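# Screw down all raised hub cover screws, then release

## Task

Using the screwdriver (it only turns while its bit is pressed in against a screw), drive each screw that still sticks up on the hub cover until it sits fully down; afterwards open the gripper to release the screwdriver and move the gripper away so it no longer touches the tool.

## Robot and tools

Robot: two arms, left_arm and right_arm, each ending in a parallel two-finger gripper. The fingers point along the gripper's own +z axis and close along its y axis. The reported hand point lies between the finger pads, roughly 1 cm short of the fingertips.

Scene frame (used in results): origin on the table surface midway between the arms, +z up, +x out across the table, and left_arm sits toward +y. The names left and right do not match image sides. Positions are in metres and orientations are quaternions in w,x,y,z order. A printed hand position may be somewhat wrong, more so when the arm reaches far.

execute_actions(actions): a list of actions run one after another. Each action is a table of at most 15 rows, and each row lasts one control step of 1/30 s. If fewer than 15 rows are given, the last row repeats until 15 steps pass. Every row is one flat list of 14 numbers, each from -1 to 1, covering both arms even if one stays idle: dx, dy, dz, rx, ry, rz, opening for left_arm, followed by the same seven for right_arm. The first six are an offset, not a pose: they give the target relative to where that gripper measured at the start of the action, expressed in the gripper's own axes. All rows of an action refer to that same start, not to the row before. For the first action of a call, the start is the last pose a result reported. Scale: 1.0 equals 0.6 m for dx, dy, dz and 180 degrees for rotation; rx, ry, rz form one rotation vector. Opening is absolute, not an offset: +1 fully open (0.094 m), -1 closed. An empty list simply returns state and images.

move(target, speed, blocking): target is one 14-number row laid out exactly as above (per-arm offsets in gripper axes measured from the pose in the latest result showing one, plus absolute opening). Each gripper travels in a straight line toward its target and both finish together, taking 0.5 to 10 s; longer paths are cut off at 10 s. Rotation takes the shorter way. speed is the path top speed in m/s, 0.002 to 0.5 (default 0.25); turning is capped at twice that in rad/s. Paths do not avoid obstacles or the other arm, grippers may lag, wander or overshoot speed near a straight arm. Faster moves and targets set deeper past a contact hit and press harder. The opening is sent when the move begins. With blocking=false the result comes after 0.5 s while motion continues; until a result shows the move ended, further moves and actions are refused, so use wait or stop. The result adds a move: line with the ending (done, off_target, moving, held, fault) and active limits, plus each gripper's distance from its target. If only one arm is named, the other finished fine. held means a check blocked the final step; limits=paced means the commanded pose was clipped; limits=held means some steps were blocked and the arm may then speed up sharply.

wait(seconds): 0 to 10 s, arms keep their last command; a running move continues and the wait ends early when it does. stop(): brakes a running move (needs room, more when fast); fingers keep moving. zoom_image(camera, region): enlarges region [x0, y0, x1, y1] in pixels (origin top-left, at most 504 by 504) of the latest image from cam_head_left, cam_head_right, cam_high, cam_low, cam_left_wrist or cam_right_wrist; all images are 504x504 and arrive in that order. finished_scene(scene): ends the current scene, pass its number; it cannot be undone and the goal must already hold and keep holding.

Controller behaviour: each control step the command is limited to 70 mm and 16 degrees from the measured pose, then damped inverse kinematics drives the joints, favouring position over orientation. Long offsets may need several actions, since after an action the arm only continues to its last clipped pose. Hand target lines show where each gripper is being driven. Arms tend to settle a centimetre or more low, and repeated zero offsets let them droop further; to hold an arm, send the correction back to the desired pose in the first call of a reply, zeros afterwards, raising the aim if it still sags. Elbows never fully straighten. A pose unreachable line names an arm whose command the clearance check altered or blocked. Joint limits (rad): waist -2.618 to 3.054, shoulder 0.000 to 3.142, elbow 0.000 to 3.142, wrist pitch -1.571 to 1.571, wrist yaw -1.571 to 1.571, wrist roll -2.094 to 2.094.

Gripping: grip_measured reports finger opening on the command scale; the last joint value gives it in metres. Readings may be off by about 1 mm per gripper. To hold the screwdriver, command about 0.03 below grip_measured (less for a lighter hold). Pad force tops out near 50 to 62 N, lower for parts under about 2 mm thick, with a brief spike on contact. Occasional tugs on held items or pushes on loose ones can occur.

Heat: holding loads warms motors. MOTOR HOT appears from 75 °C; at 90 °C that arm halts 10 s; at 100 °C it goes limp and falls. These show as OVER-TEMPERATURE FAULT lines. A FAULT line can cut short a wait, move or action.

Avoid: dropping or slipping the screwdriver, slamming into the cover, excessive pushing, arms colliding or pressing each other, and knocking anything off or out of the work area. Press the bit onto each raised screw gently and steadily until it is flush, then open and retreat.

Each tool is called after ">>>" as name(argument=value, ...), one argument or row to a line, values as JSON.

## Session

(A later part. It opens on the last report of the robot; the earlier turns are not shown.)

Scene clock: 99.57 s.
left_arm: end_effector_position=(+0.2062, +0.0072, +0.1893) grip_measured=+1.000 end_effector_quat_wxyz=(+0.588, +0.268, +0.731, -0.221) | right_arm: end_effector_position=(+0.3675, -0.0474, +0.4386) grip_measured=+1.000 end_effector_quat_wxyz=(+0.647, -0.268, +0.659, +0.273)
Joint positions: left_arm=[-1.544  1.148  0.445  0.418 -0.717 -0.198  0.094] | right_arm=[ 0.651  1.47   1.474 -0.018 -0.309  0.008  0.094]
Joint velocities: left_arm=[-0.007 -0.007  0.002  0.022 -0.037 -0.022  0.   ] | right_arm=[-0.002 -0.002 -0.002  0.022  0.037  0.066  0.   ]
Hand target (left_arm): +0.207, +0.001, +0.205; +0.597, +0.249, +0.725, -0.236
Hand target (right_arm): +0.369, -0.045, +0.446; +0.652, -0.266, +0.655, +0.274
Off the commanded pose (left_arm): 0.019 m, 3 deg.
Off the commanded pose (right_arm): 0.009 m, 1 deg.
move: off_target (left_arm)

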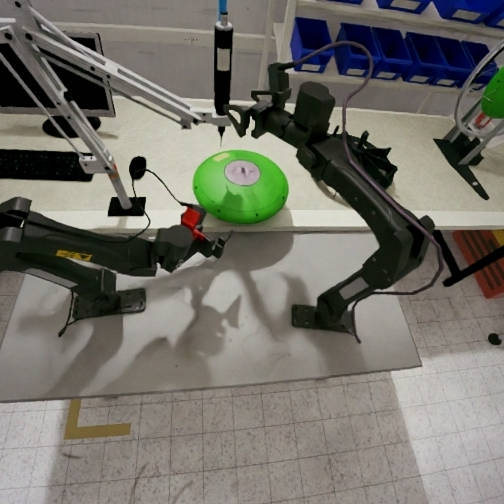

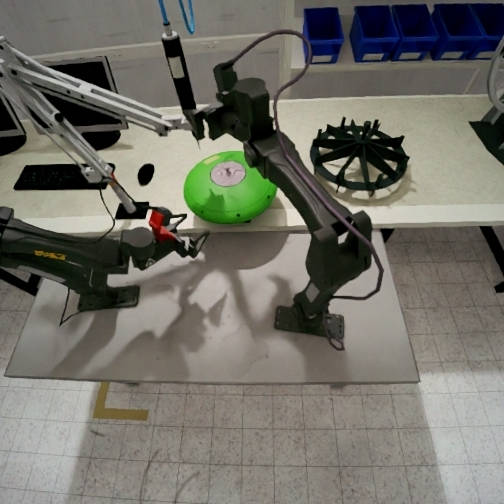

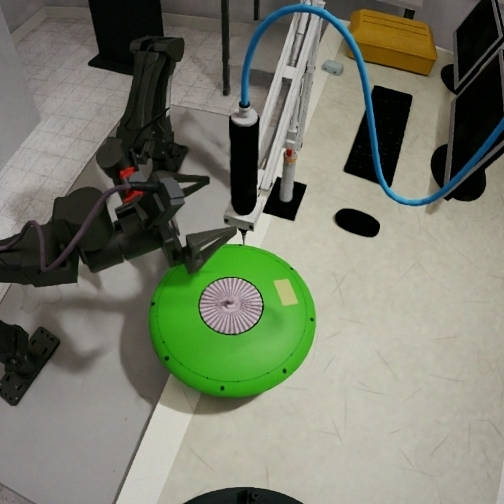

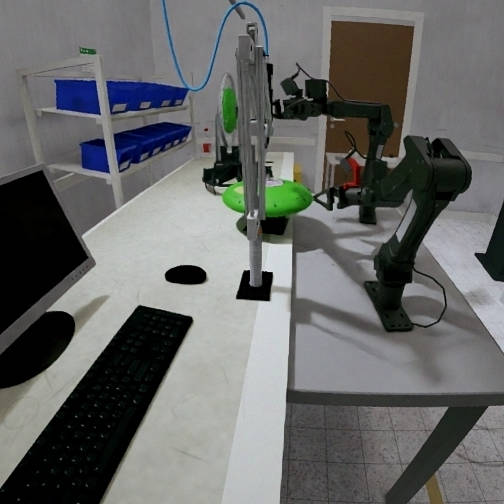

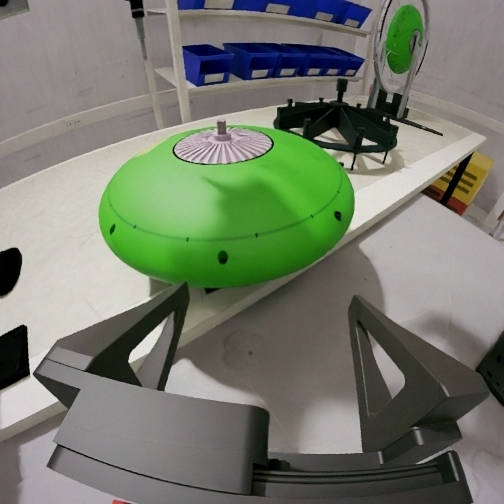

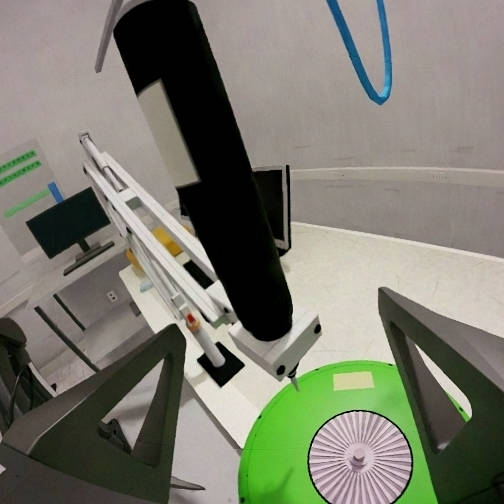

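>>> zoom_image(
  camera="cam_left_wrist",
  region=[190, 140, 370, 290],
)

>>> move(
  target=[0,0,0,0,0,0,1,-0.015,0.015,0.085,0,0,0,1],
  speed=0.1,
)

Region (190, 140, 370, 290) of cam_left_wrist's 504x504 image, scaled by 2.800, with more detail than that image has.

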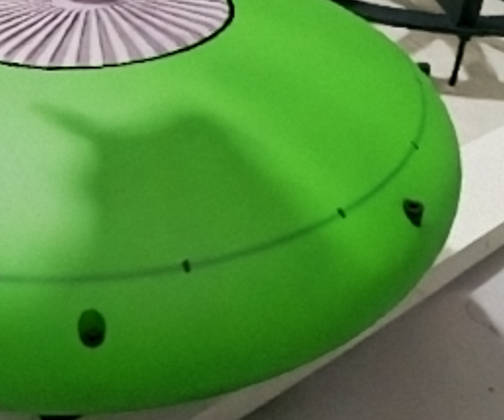

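Scene clock: 104.00 s.
left_arm: end_effector_position=(+0.2064, +0.0073, +0.1897) grip_measured=+1.000 end_effector_quat_wxyz=(+0.588, +0.267, +0.731, -0.221) | right_arm: end_effector_position=(+0.3966, -0.0068, +0.4438) grip_measured=+1.000 end_effector_quat_wxyz=(+0.649, -0.270, +0.657, +0.274)
Joint positions: left_arm=[-1.544  1.148  0.445  0.42  -0.718 -0.198  0.094] | right_arm=[ 0.714  1.646  1.663 -0.026 -0.249  0.008  0.094]
Joint velocities: left_arm=[ 0.012 -0.007  0.002 -0.037 -0.007 -0.022  0.   ] | right_arm=[-0.012  0.007  0.002 -0.007  0.066 -0.051  0.   ]
Hand target (left_arm): +0.206, +0.007, +0.189; +0.588, +0.268, +0.731, -0.221
Hand target (right_arm): +0.397, -0.005, +0.447; +0.647, -0.268, +0.659, +0.273
Off the commanded pose (left_arm): 0.000 m, 0 deg.
Off the commanded pose (right_arm): 0.004 m, 0 deg.
move: done

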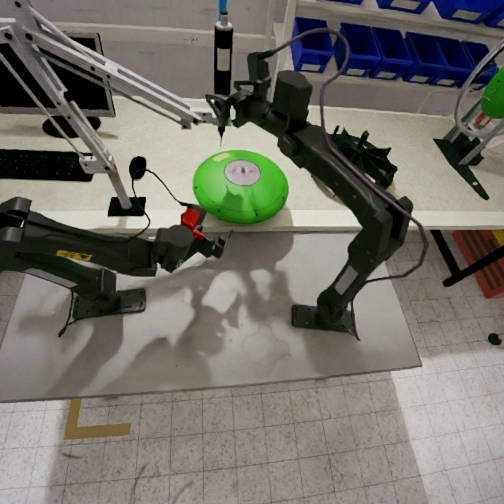

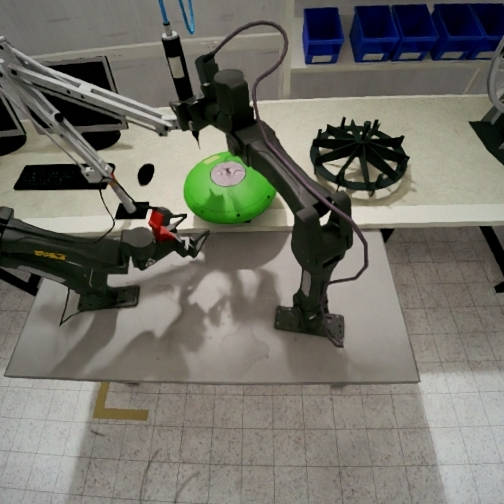

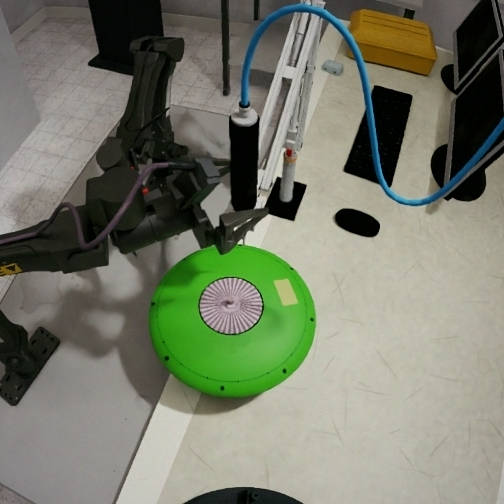

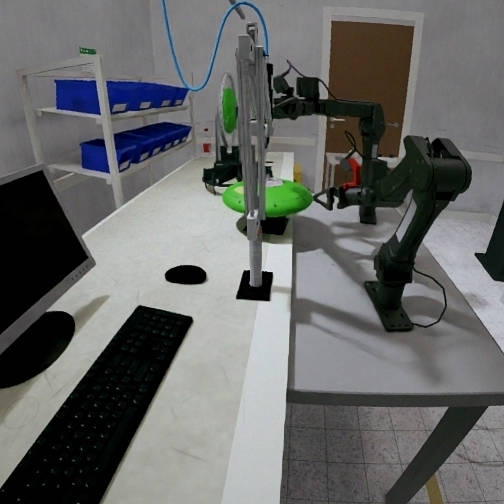

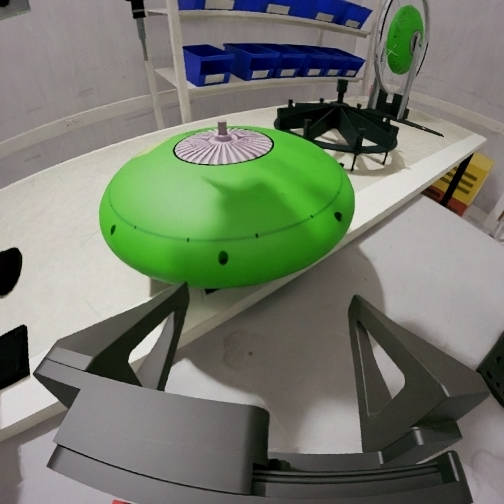

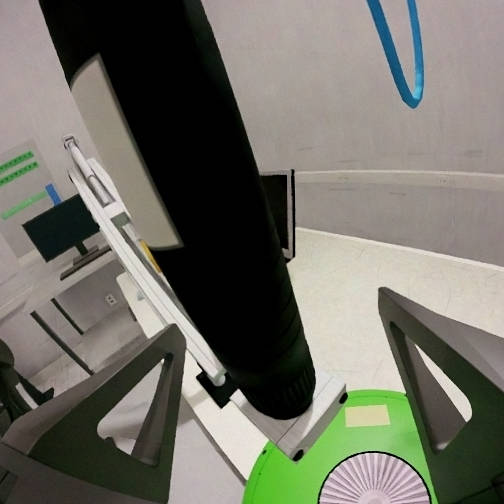

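FL is seated; two raised. Shift and close.

>>> move(
  target=[0,0,0,0,0,0,1,-0.003,0.022,0.005,0,0,0,0.1],
  speed=0.05,
)

>>> execute_actions(
  actions=[
    [[0,0,0,0,0,0,1,0,0,0,0,0,0,-0.25]],
    [[0,0,0,0,0,0,1,0,0,0,0,0,0,-0.25]],
  ],
)

Scene clock: 107.83 s.
left_arm: end_effector_position=(+0.2064, +0.0073, +0.1897) grip_measured=+1.000 end_effector_quat_wxyz=(+0.588, +0.267, +0.731, -0.221) | right_arm: end_effector_position=(+0.3903, +0.0030, +0.4435) grip_measured=+0.101 end_effector_quat_wxyz=(+0.648, -0.271, +0.657, +0.275)
Joint positions: left_arm=[-1.544  1.148  0.445  0.42  -0.718 -0.198  0.094] | right_arm=[ 0.745  1.646  1.663 -0.027 -0.222  0.008  0.052]
Joint velocities: left_arm=[ 0.017 -0.002 -0.002 -0.022 -0.007  0.007  0.   ] | right_arm=[ 0.002  0.012  0.002  0.037  0.11  -0.066  0.   ]
Hand target (left_arm): +0.206, +0.007, +0.190; +0.588, +0.267, +0.731, -0.221
Hand target (right_arm): +0.389, +0.005, +0.446; +0.649, -0.270, +0.657, +0.274
Off the commanded pose (left_arm): 0.000 m, 0 deg.
Off the commanded pose (right_arm): 0.003 m, 0 deg.
move: done

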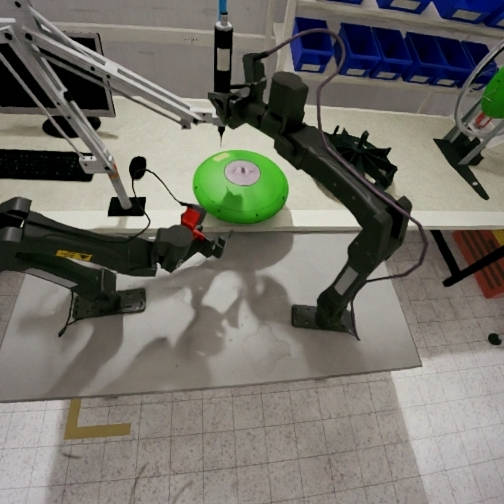

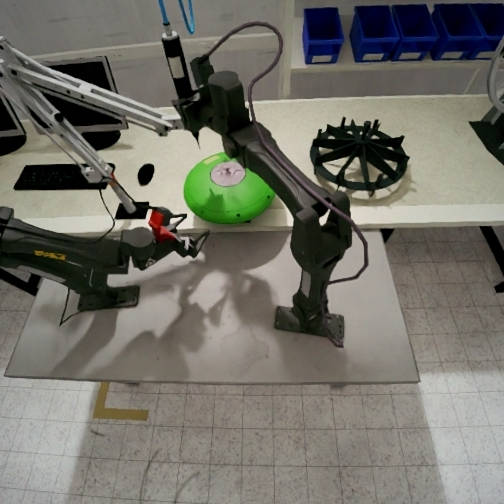

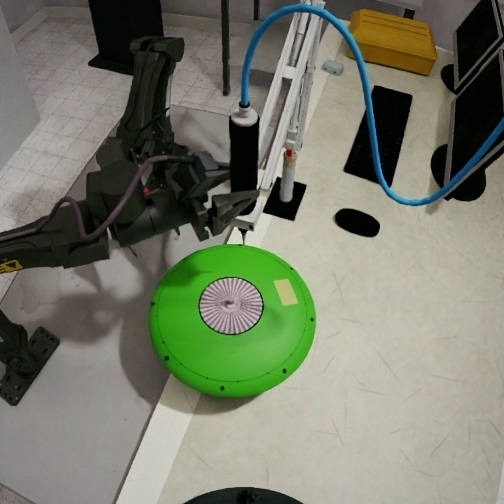

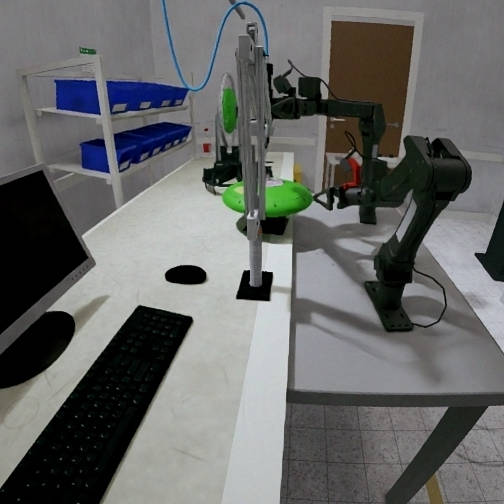

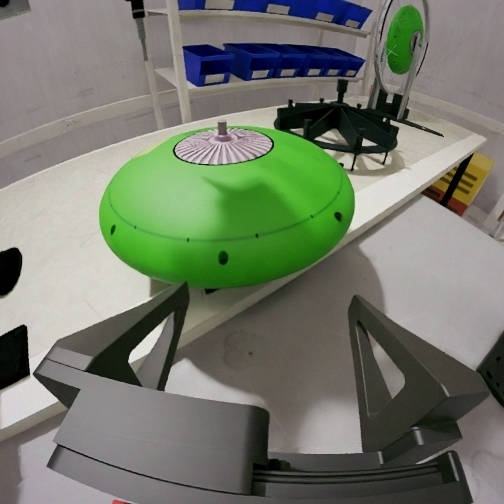

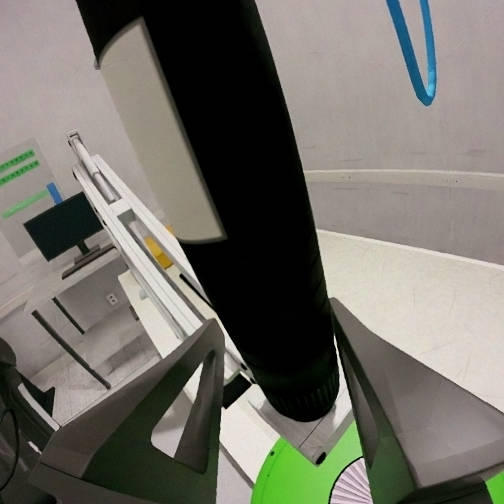

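Scene clock: 108.83 s.
left_arm: end_effector_position=(+0.2064, +0.0073, +0.1897) grip_measured=+1.000 end_effector_quat_wxyz=(+0.588, +0.267, +0.731, -0.221) | right_arm: end_effector_position=(+0.3925, +0.0005, +0.4435) grip_measured=-0.213 end_effector_quat_wxyz=(+0.650, -0.268, +0.658, +0.269)
Joint positions: left_arm=[-1.544  1.148  0.445  0.42  -0.718 -0.198  0.094] | right_arm=[ 0.742  1.646  1.663 -0.027 -0.213  0.003  0.037]
Joint velocities: left_arm=[-0.007  0.002  0.002  0.037  0.022 -0.051  0.   ] | right_arm=[ 0.007  0.007 -0.002  0.022 -0.037 -0.022 -0.   ]
Hand target (left_arm): +0.206, +0.007, +0.190; +0.588, +0.267, +0.731, -0.221
Hand target (right_arm): +0.392, +0.000, +0.444; +0.650, -0.268, +0.658, +0.269
Off the commanded pose (left_arm): 0.000 m, 0 deg.
Off the commanded pose (right_arm): 0.000 m, 0 deg.

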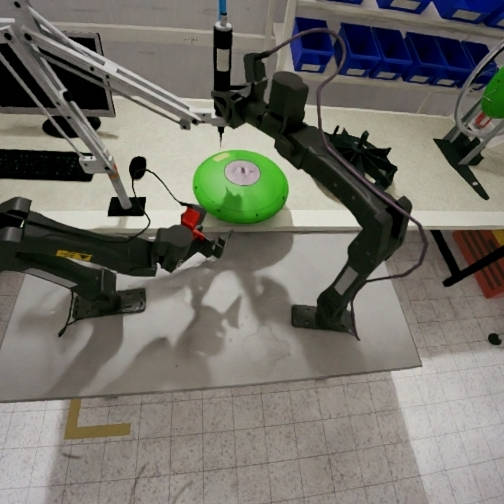

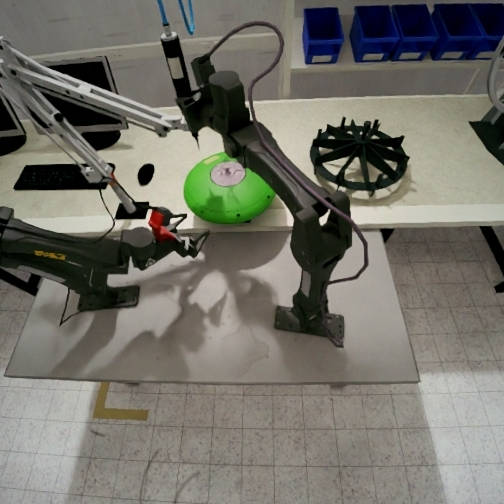

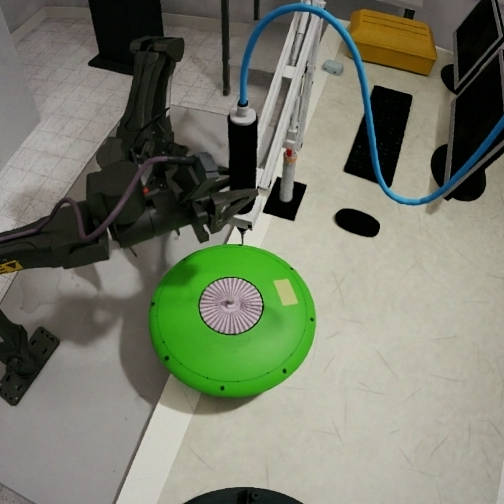

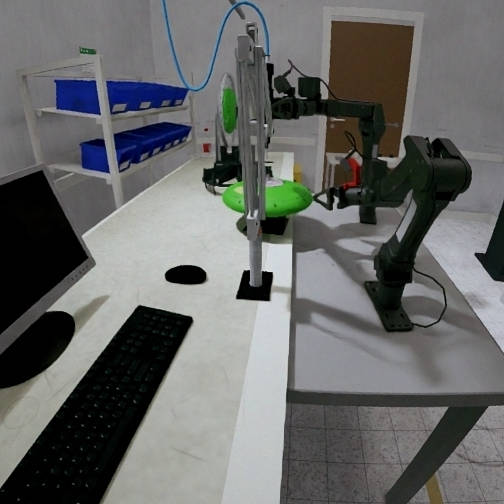

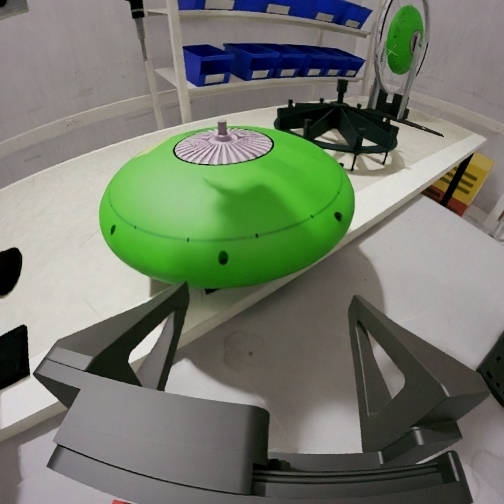

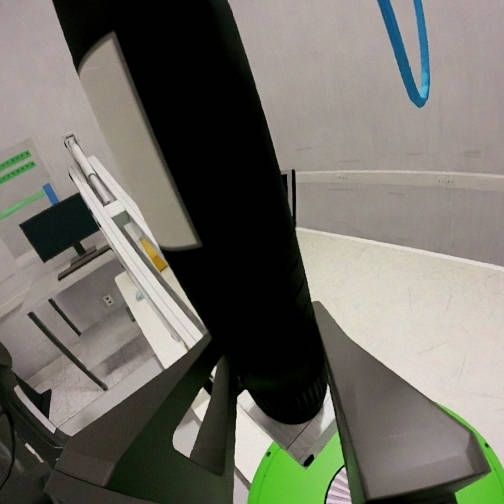

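>>> move(
  target=[0,0,0,0,0,0,1,0.133,0.035,-0.247,0.09,0,0,-0.25],
  speed=0.12,
)

Scene clock: 114.77 s.
left_arm: end_effector_position=(+0.2064, +0.0073, +0.1897) grip_measured=+1.000 end_effector_quat_wxyz=(+0.588, +0.267, +0.731, -0.221) | right_arm: end_effector_position=(+0.2761, -0.0874, +0.3704) grip_measured=-0.213 end_effector_quat_wxyz=(+0.684, -0.170, +0.687, +0.175)
Joint positions: left_arm=[-1.544  1.148  0.445  0.42  -0.718 -0.198  0.094] | right_arm=[0.929 1.045 0.901 0.142 0.261 0.008 0.037]
Joint velocities: left_arm=[-0.007 -0.002 -0.012  0.007 -0.095  0.007  0.   ] | right_arm=[ 0.002  0.012  0.002 -0.037 -0.095 -0.007  0.   ]
Hand target (left_arm): +0.206, +0.007, +0.190; +0.588, +0.267, +0.731, -0.221
Hand target (right_arm): +0.271, -0.089, +0.366; +0.681, -0.175, +0.690, +0.173
Off the commanded pose (left_arm): 0.000 m, 0 deg.
Off the commanded pose (right_arm): 0.007 m, 1 deg.
move: done

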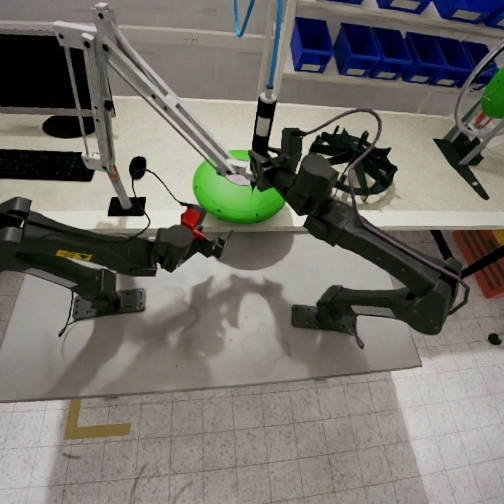

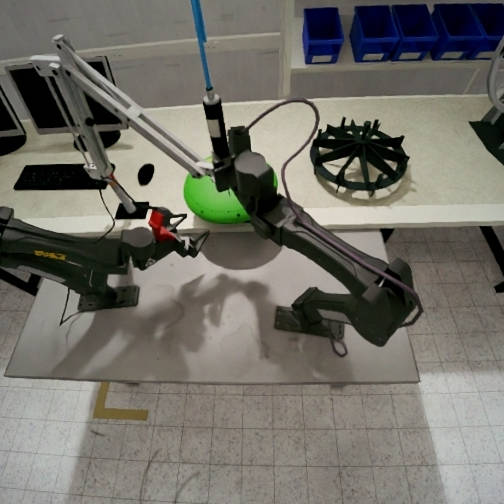

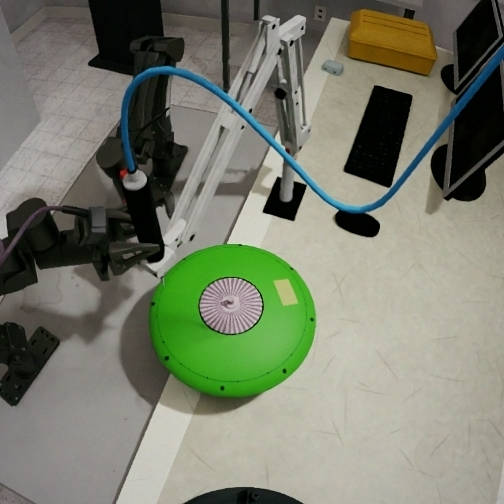

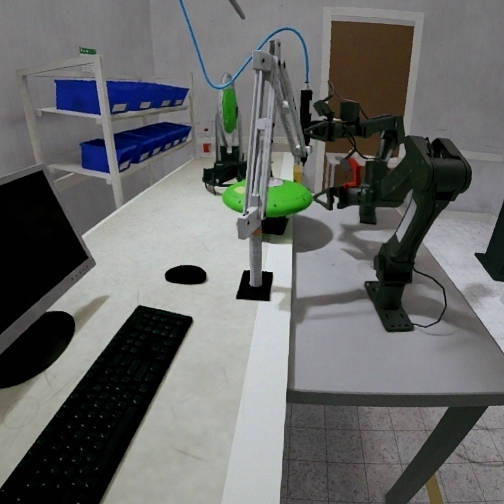

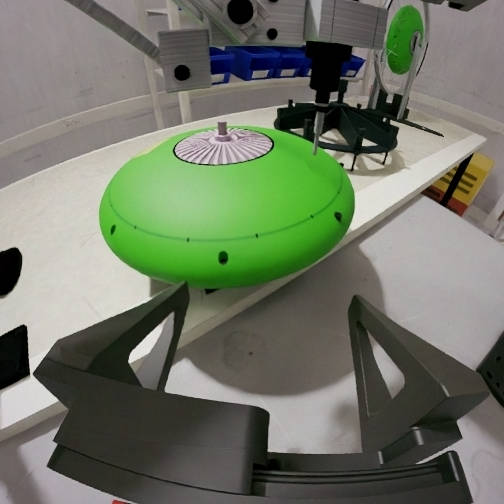

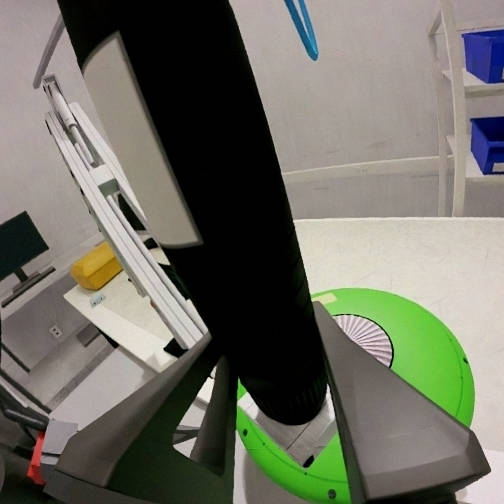

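>>> move(
  target=[0,0,0,0,0,0,1,0.06,-0.005,-0.048,0.015,0,0,-0.25],
  speed=0.08,
)

>>> zoom_image(
  camera="cam_left_wrist",
  region=[290, 140, 390, 240],
)

>>> zoom_image(
  camera="cam_high",
  region=[120, 260, 190, 330],
)

>>> zoom_image(
  camera="cam_head_left",
  region=[225, 170, 285, 230],
)

Scene clock: 127.33 s.
left_arm: end_effector_position=(+0.2064, +0.0073, +0.1897) grip_measured=+1.000 end_effector_quat_wxyz=(+0.588, +0.267, +0.731, -0.221) | right_arm: end_effector_position=(+0.2558, -0.0994, +0.3358) grip_measured=-0.213 end_effector_quat_wxyz=(+0.685, -0.157, +0.692, +0.162)
Joint positions: left_arm=[-1.544  1.148  0.445  0.42  -0.718 -0.198  0.094] | right_arm=[0.992 0.947 0.727 0.211 0.362 0.011 0.037]
Joint velocities: left_arm=[ 0.022 -0.002  0.007 -0.051  0.037 -0.022  0.   ] | right_arm=[ 0.012 -0.007  0.012  0.051 -0.007 -0.022 -0.001]
Hand target (left_arm): +0.206, +0.007, +0.190; +0.588, +0.267, +0.731, -0.221
Hand target (right_arm): +0.252, -0.104, +0.335; +0.688, -0.154, +0.691, +0.159
Off the commanded pose (left_arm): 0.000 m, 0 deg.
Off the commanded pose (right_arm): 0.006 m, 1 deg.
move: done

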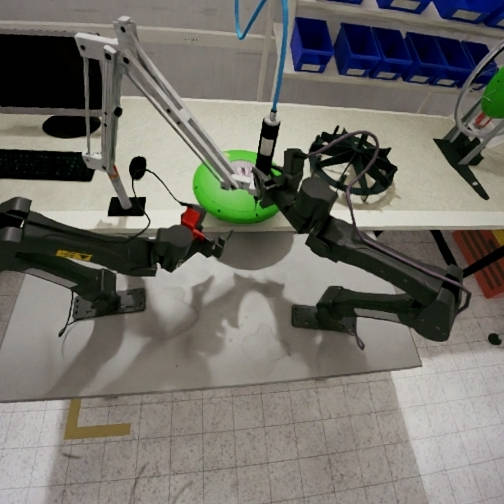

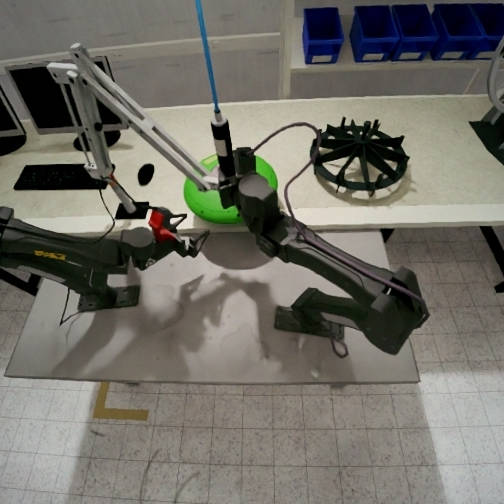

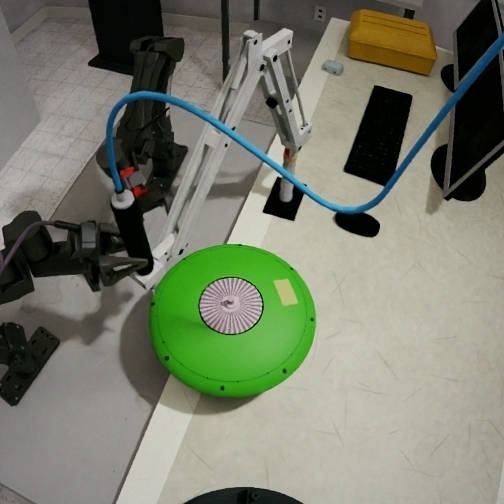

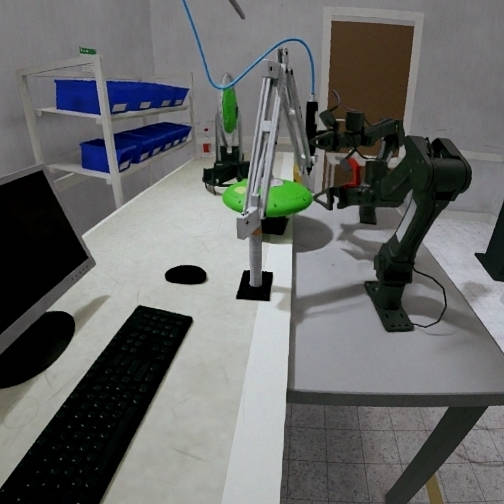

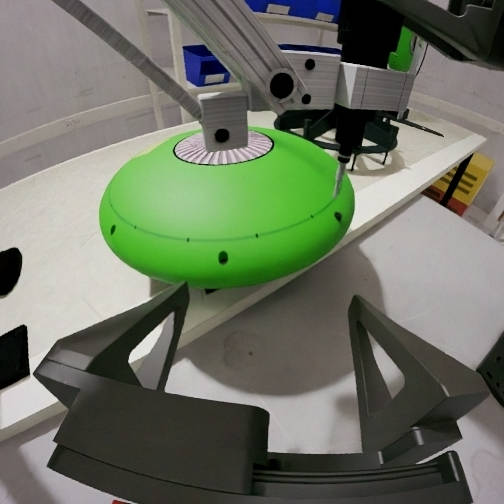

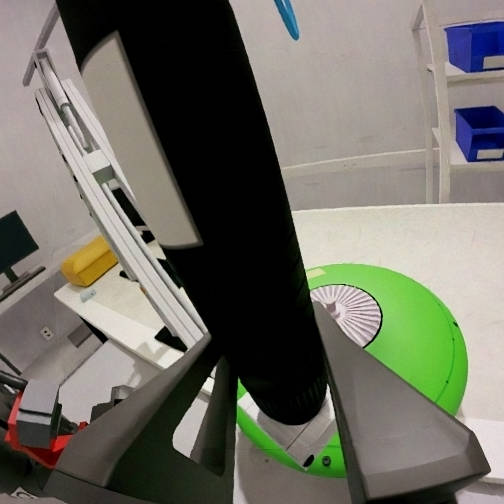

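Region (290, 140, 390, 240) of cam_left_wrist's 504x504 image, scaled by 5.040, with more detail than that image has.

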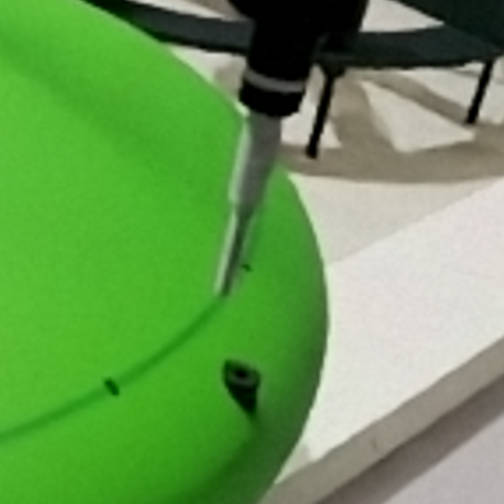

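Region (120, 260, 190, 330) of cam_high's 504x504 image, scaled by 7.200, with more detail than that image has.

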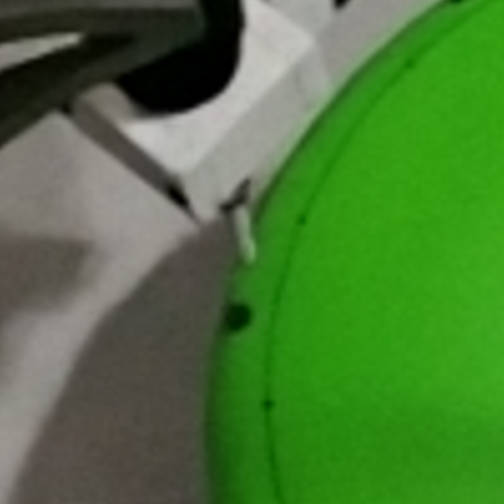

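Region (225, 170, 285, 230) of cam_head_left's 504x504 image, scaled by 8.400, with more detail than that image has.

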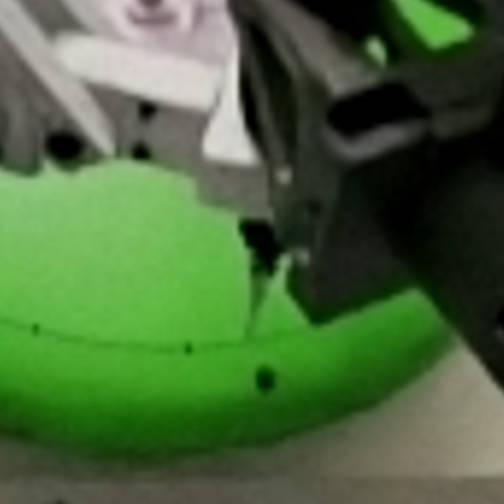

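>>> move(
  target=[0,0,0,0,0,0,1,0.01,-0.013,-0.018,0,0,0,-0.25],
  speed=0.03,
)

>>> zoom_image(
  camera="cam_left_wrist",
  region=[290, 140, 390, 240],
)

>>> zoom_image(
  camera="cam_high",
  region=[120, 260, 190, 330],
)

>>> zoom_image(
  camera="cam_head_left",
  region=[225, 170, 285, 230],
)

Scene clock: 144.10 s.
left_arm: end_effector_position=(+0.2064, +0.0073, +0.1897) grip_measured=+1.000 end_effector_quat_wxyz=(+0.588, +0.267, +0.731, -0.221) | right_arm: end_effector_position=(+0.2529, -0.1062, +0.3334) grip_measured=-0.213 end_effector_quat_wxyz=(+0.687, -0.156, +0.691, +0.162)
Joint positions: left_arm=[-1.544  1.148  0.445  0.42  -0.718 -0.198  0.094] | right_arm=[0.98  0.915 0.699 0.213 0.352 0.011 0.037]
Joint velocities: left_arm=[-0.012 -0.017 -0.017 -0.095 -0.066 -0.037  0.   ] | right_arm=[-0.017 -0.012  0.002  0.037  0.037 -0.051  0.001]
Hand target (left_arm): +0.206, +0.007, +0.190; +0.588, +0.267, +0.731, -0.221
Hand target (right_arm): +0.250, -0.111, +0.330; +0.685, -0.157, +0.692, +0.162
Off the commanded pose (left_arm): 0.000 m, 0 deg.
Off the commanded pose (right_arm): 0.007 m, 0 deg.
move: done

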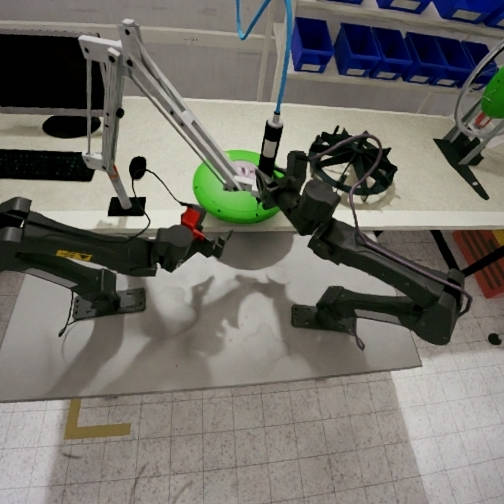

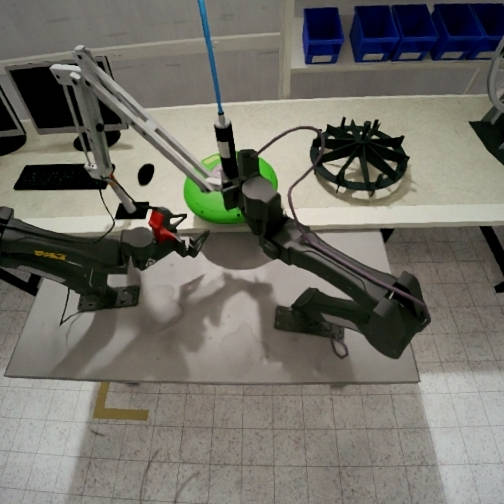

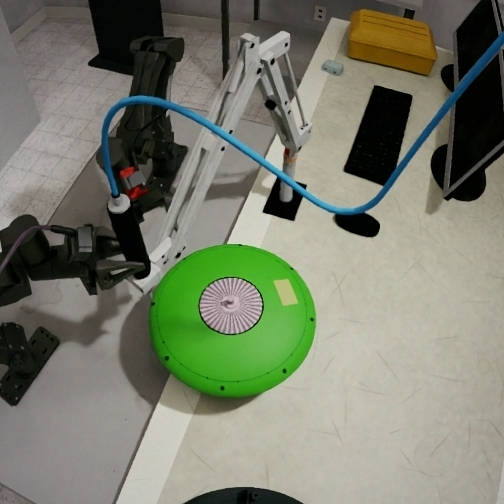

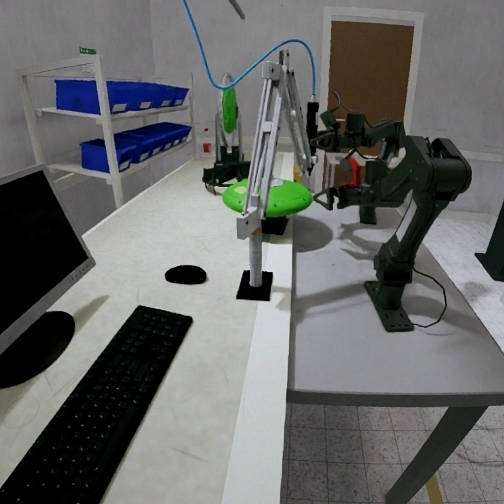

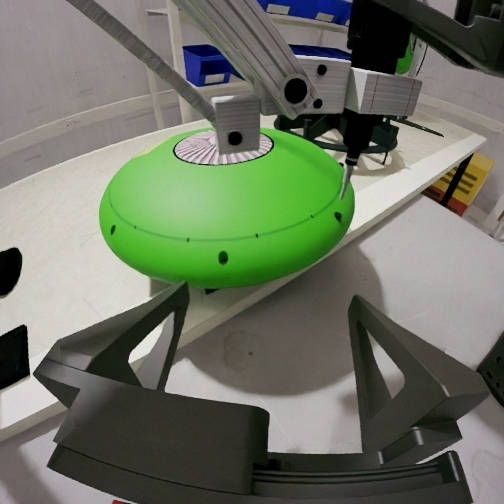

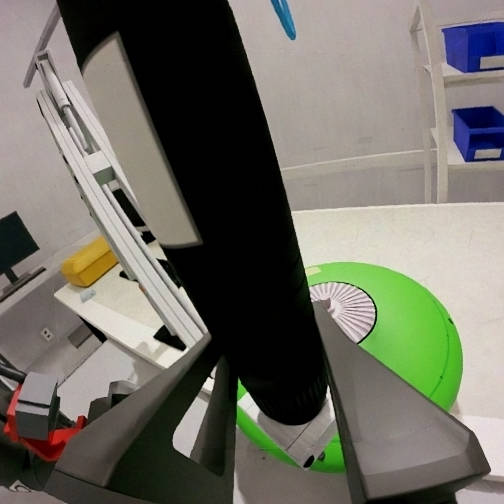

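Region (290, 140, 390, 240) of cam_left_wrist's 504x504 image, scaled by 5.040, with more detail than that image has.

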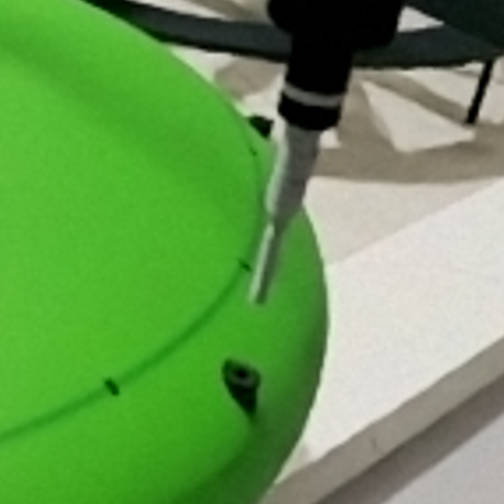

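Region (120, 260, 190, 330) of cam_high's 504x504 image, scaled by 7.200, with more detail than that image has.

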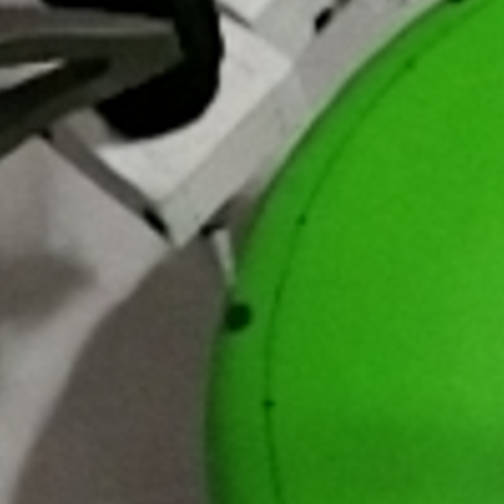

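Region (225, 170, 285, 230) of cam_head_left's 504x504 image, scaled by 8.400, with more detail than that image has.

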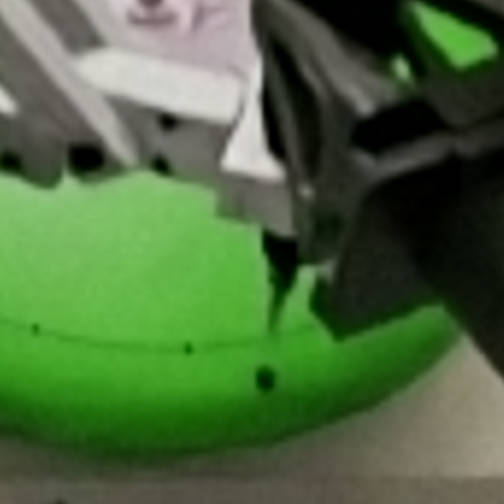

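>>> move(
  target=[0,0,0,0,0,0,1,0.022,-0.004,-0.007,0,0,0,-0.25],
  speed=0.02,
)

>>> zoom_image(
  camera="cam_left_wrist",
  region=[310, 170, 370, 230],
)

>>> zoom_image(
  camera="cam_high",
  region=[130, 280, 180, 330],
)

>>> zoom_image(
  camera="cam_head_left",
  region=[235, 190, 275, 230],
)

Scene clock: 148.43 s.
left_arm: end_effector_position=(+0.2064, +0.0073, +0.1897) grip_measured=+1.000 end_effector_quat_wxyz=(+0.588, +0.267, +0.731, -0.221) | right_arm: end_effector_position=(+0.2529, -0.1062, +0.3228) grip_measured=-0.213 end_effector_quat_wxyz=(+0.686, -0.156, +0.691, +0.162)
Joint positions: left_arm=[-1.544  1.148  0.445  0.42  -0.718 -0.198  0.094] | right_arm=[0.98  0.915 0.66  0.25  0.352 0.011 0.037]
Joint velocities: left_arm=[-0.017  0.002 -0.027 -0.022  0.037  0.037  0.   ] | right_arm=[-0.002 -0.002 -0.002  0.007  0.081  0.007  0.   ]
Hand target (left_arm): +0.206, +0.007, +0.190; +0.588, +0.267, +0.731, -0.221
Hand target (right_arm): +0.250, -0.110, +0.320; +0.687, -0.155, +0.691, +0.162
Off the commanded pose (left_arm): 0.000 m, 0 deg.
Off the commanded pose (right_arm): 0.005 m, 0 deg.
move: done

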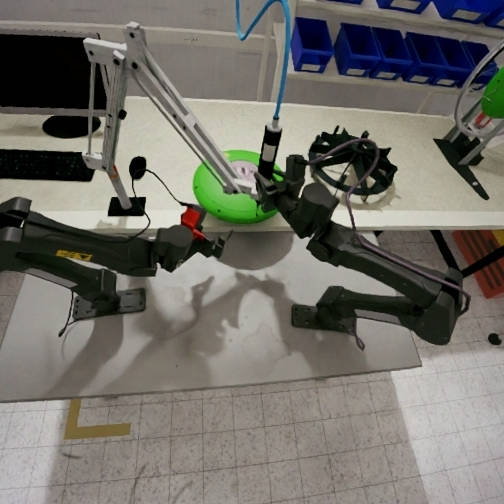

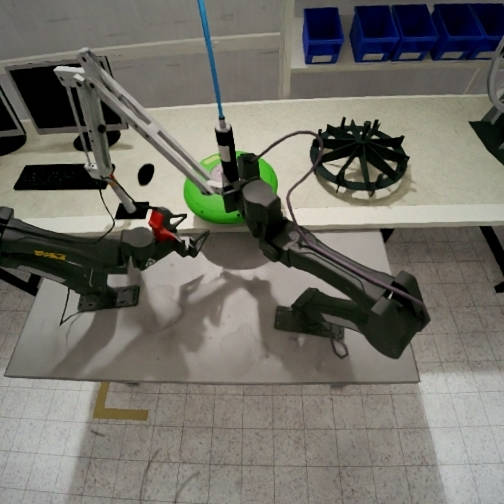

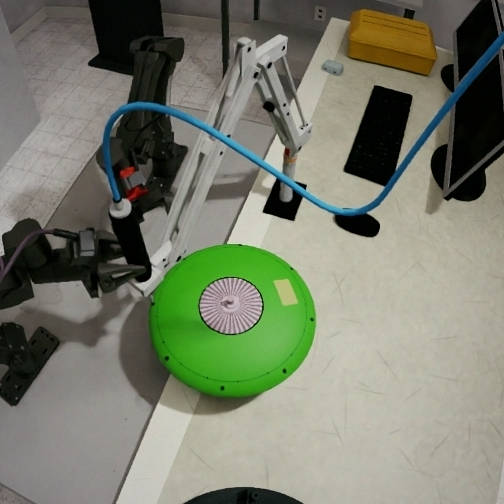

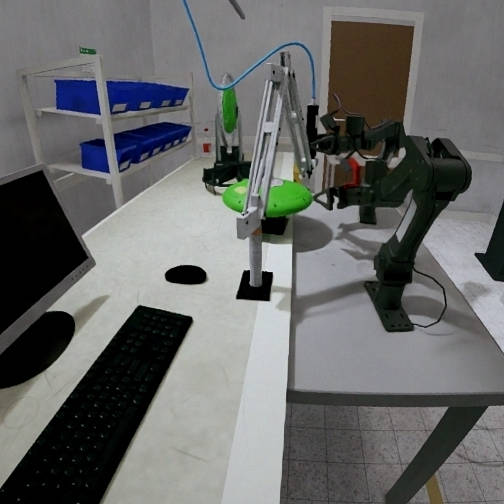

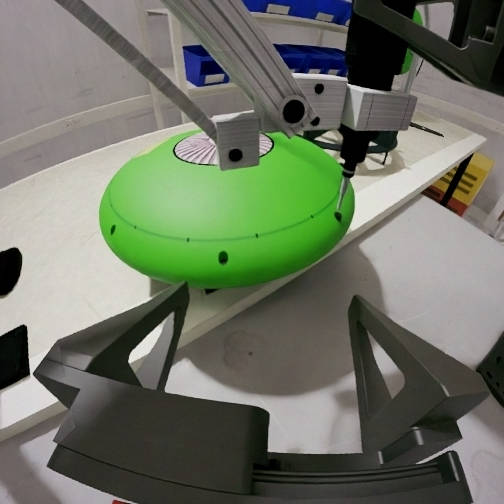

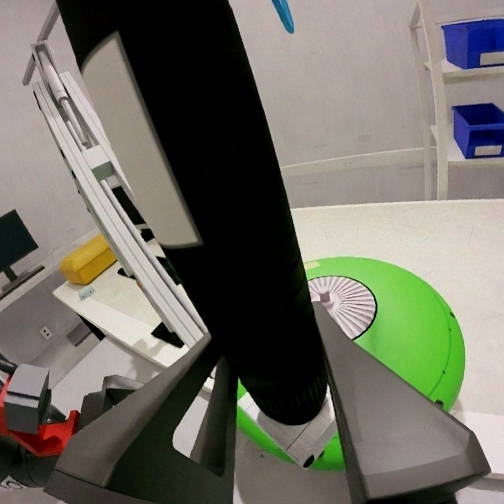

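Region (310, 170, 370, 230) of cam_left_wrist's 504x504 image, scaled by 8.400, with more detail than that image has.

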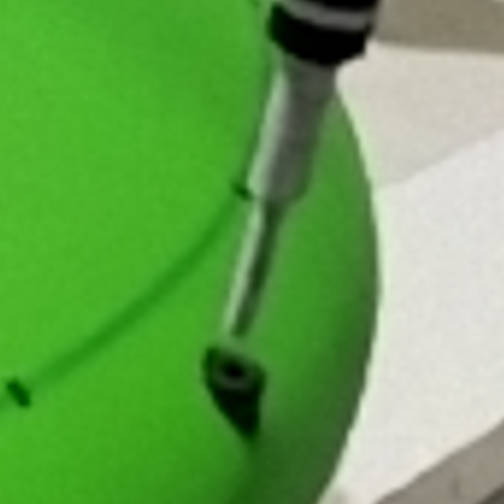

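Region (130, 280, 180, 330) of cam_high's 504x504 image, scaled by 10.080, with more detail than that image has.

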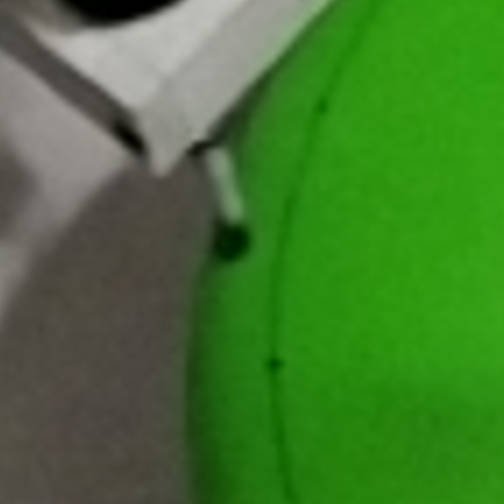

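Region (235, 190, 275, 230) of cam_head_left's 504x504 image, scaled by 12.600, with more detail than that image has.

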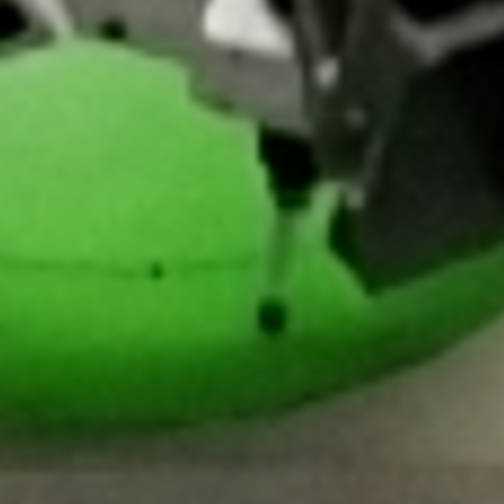

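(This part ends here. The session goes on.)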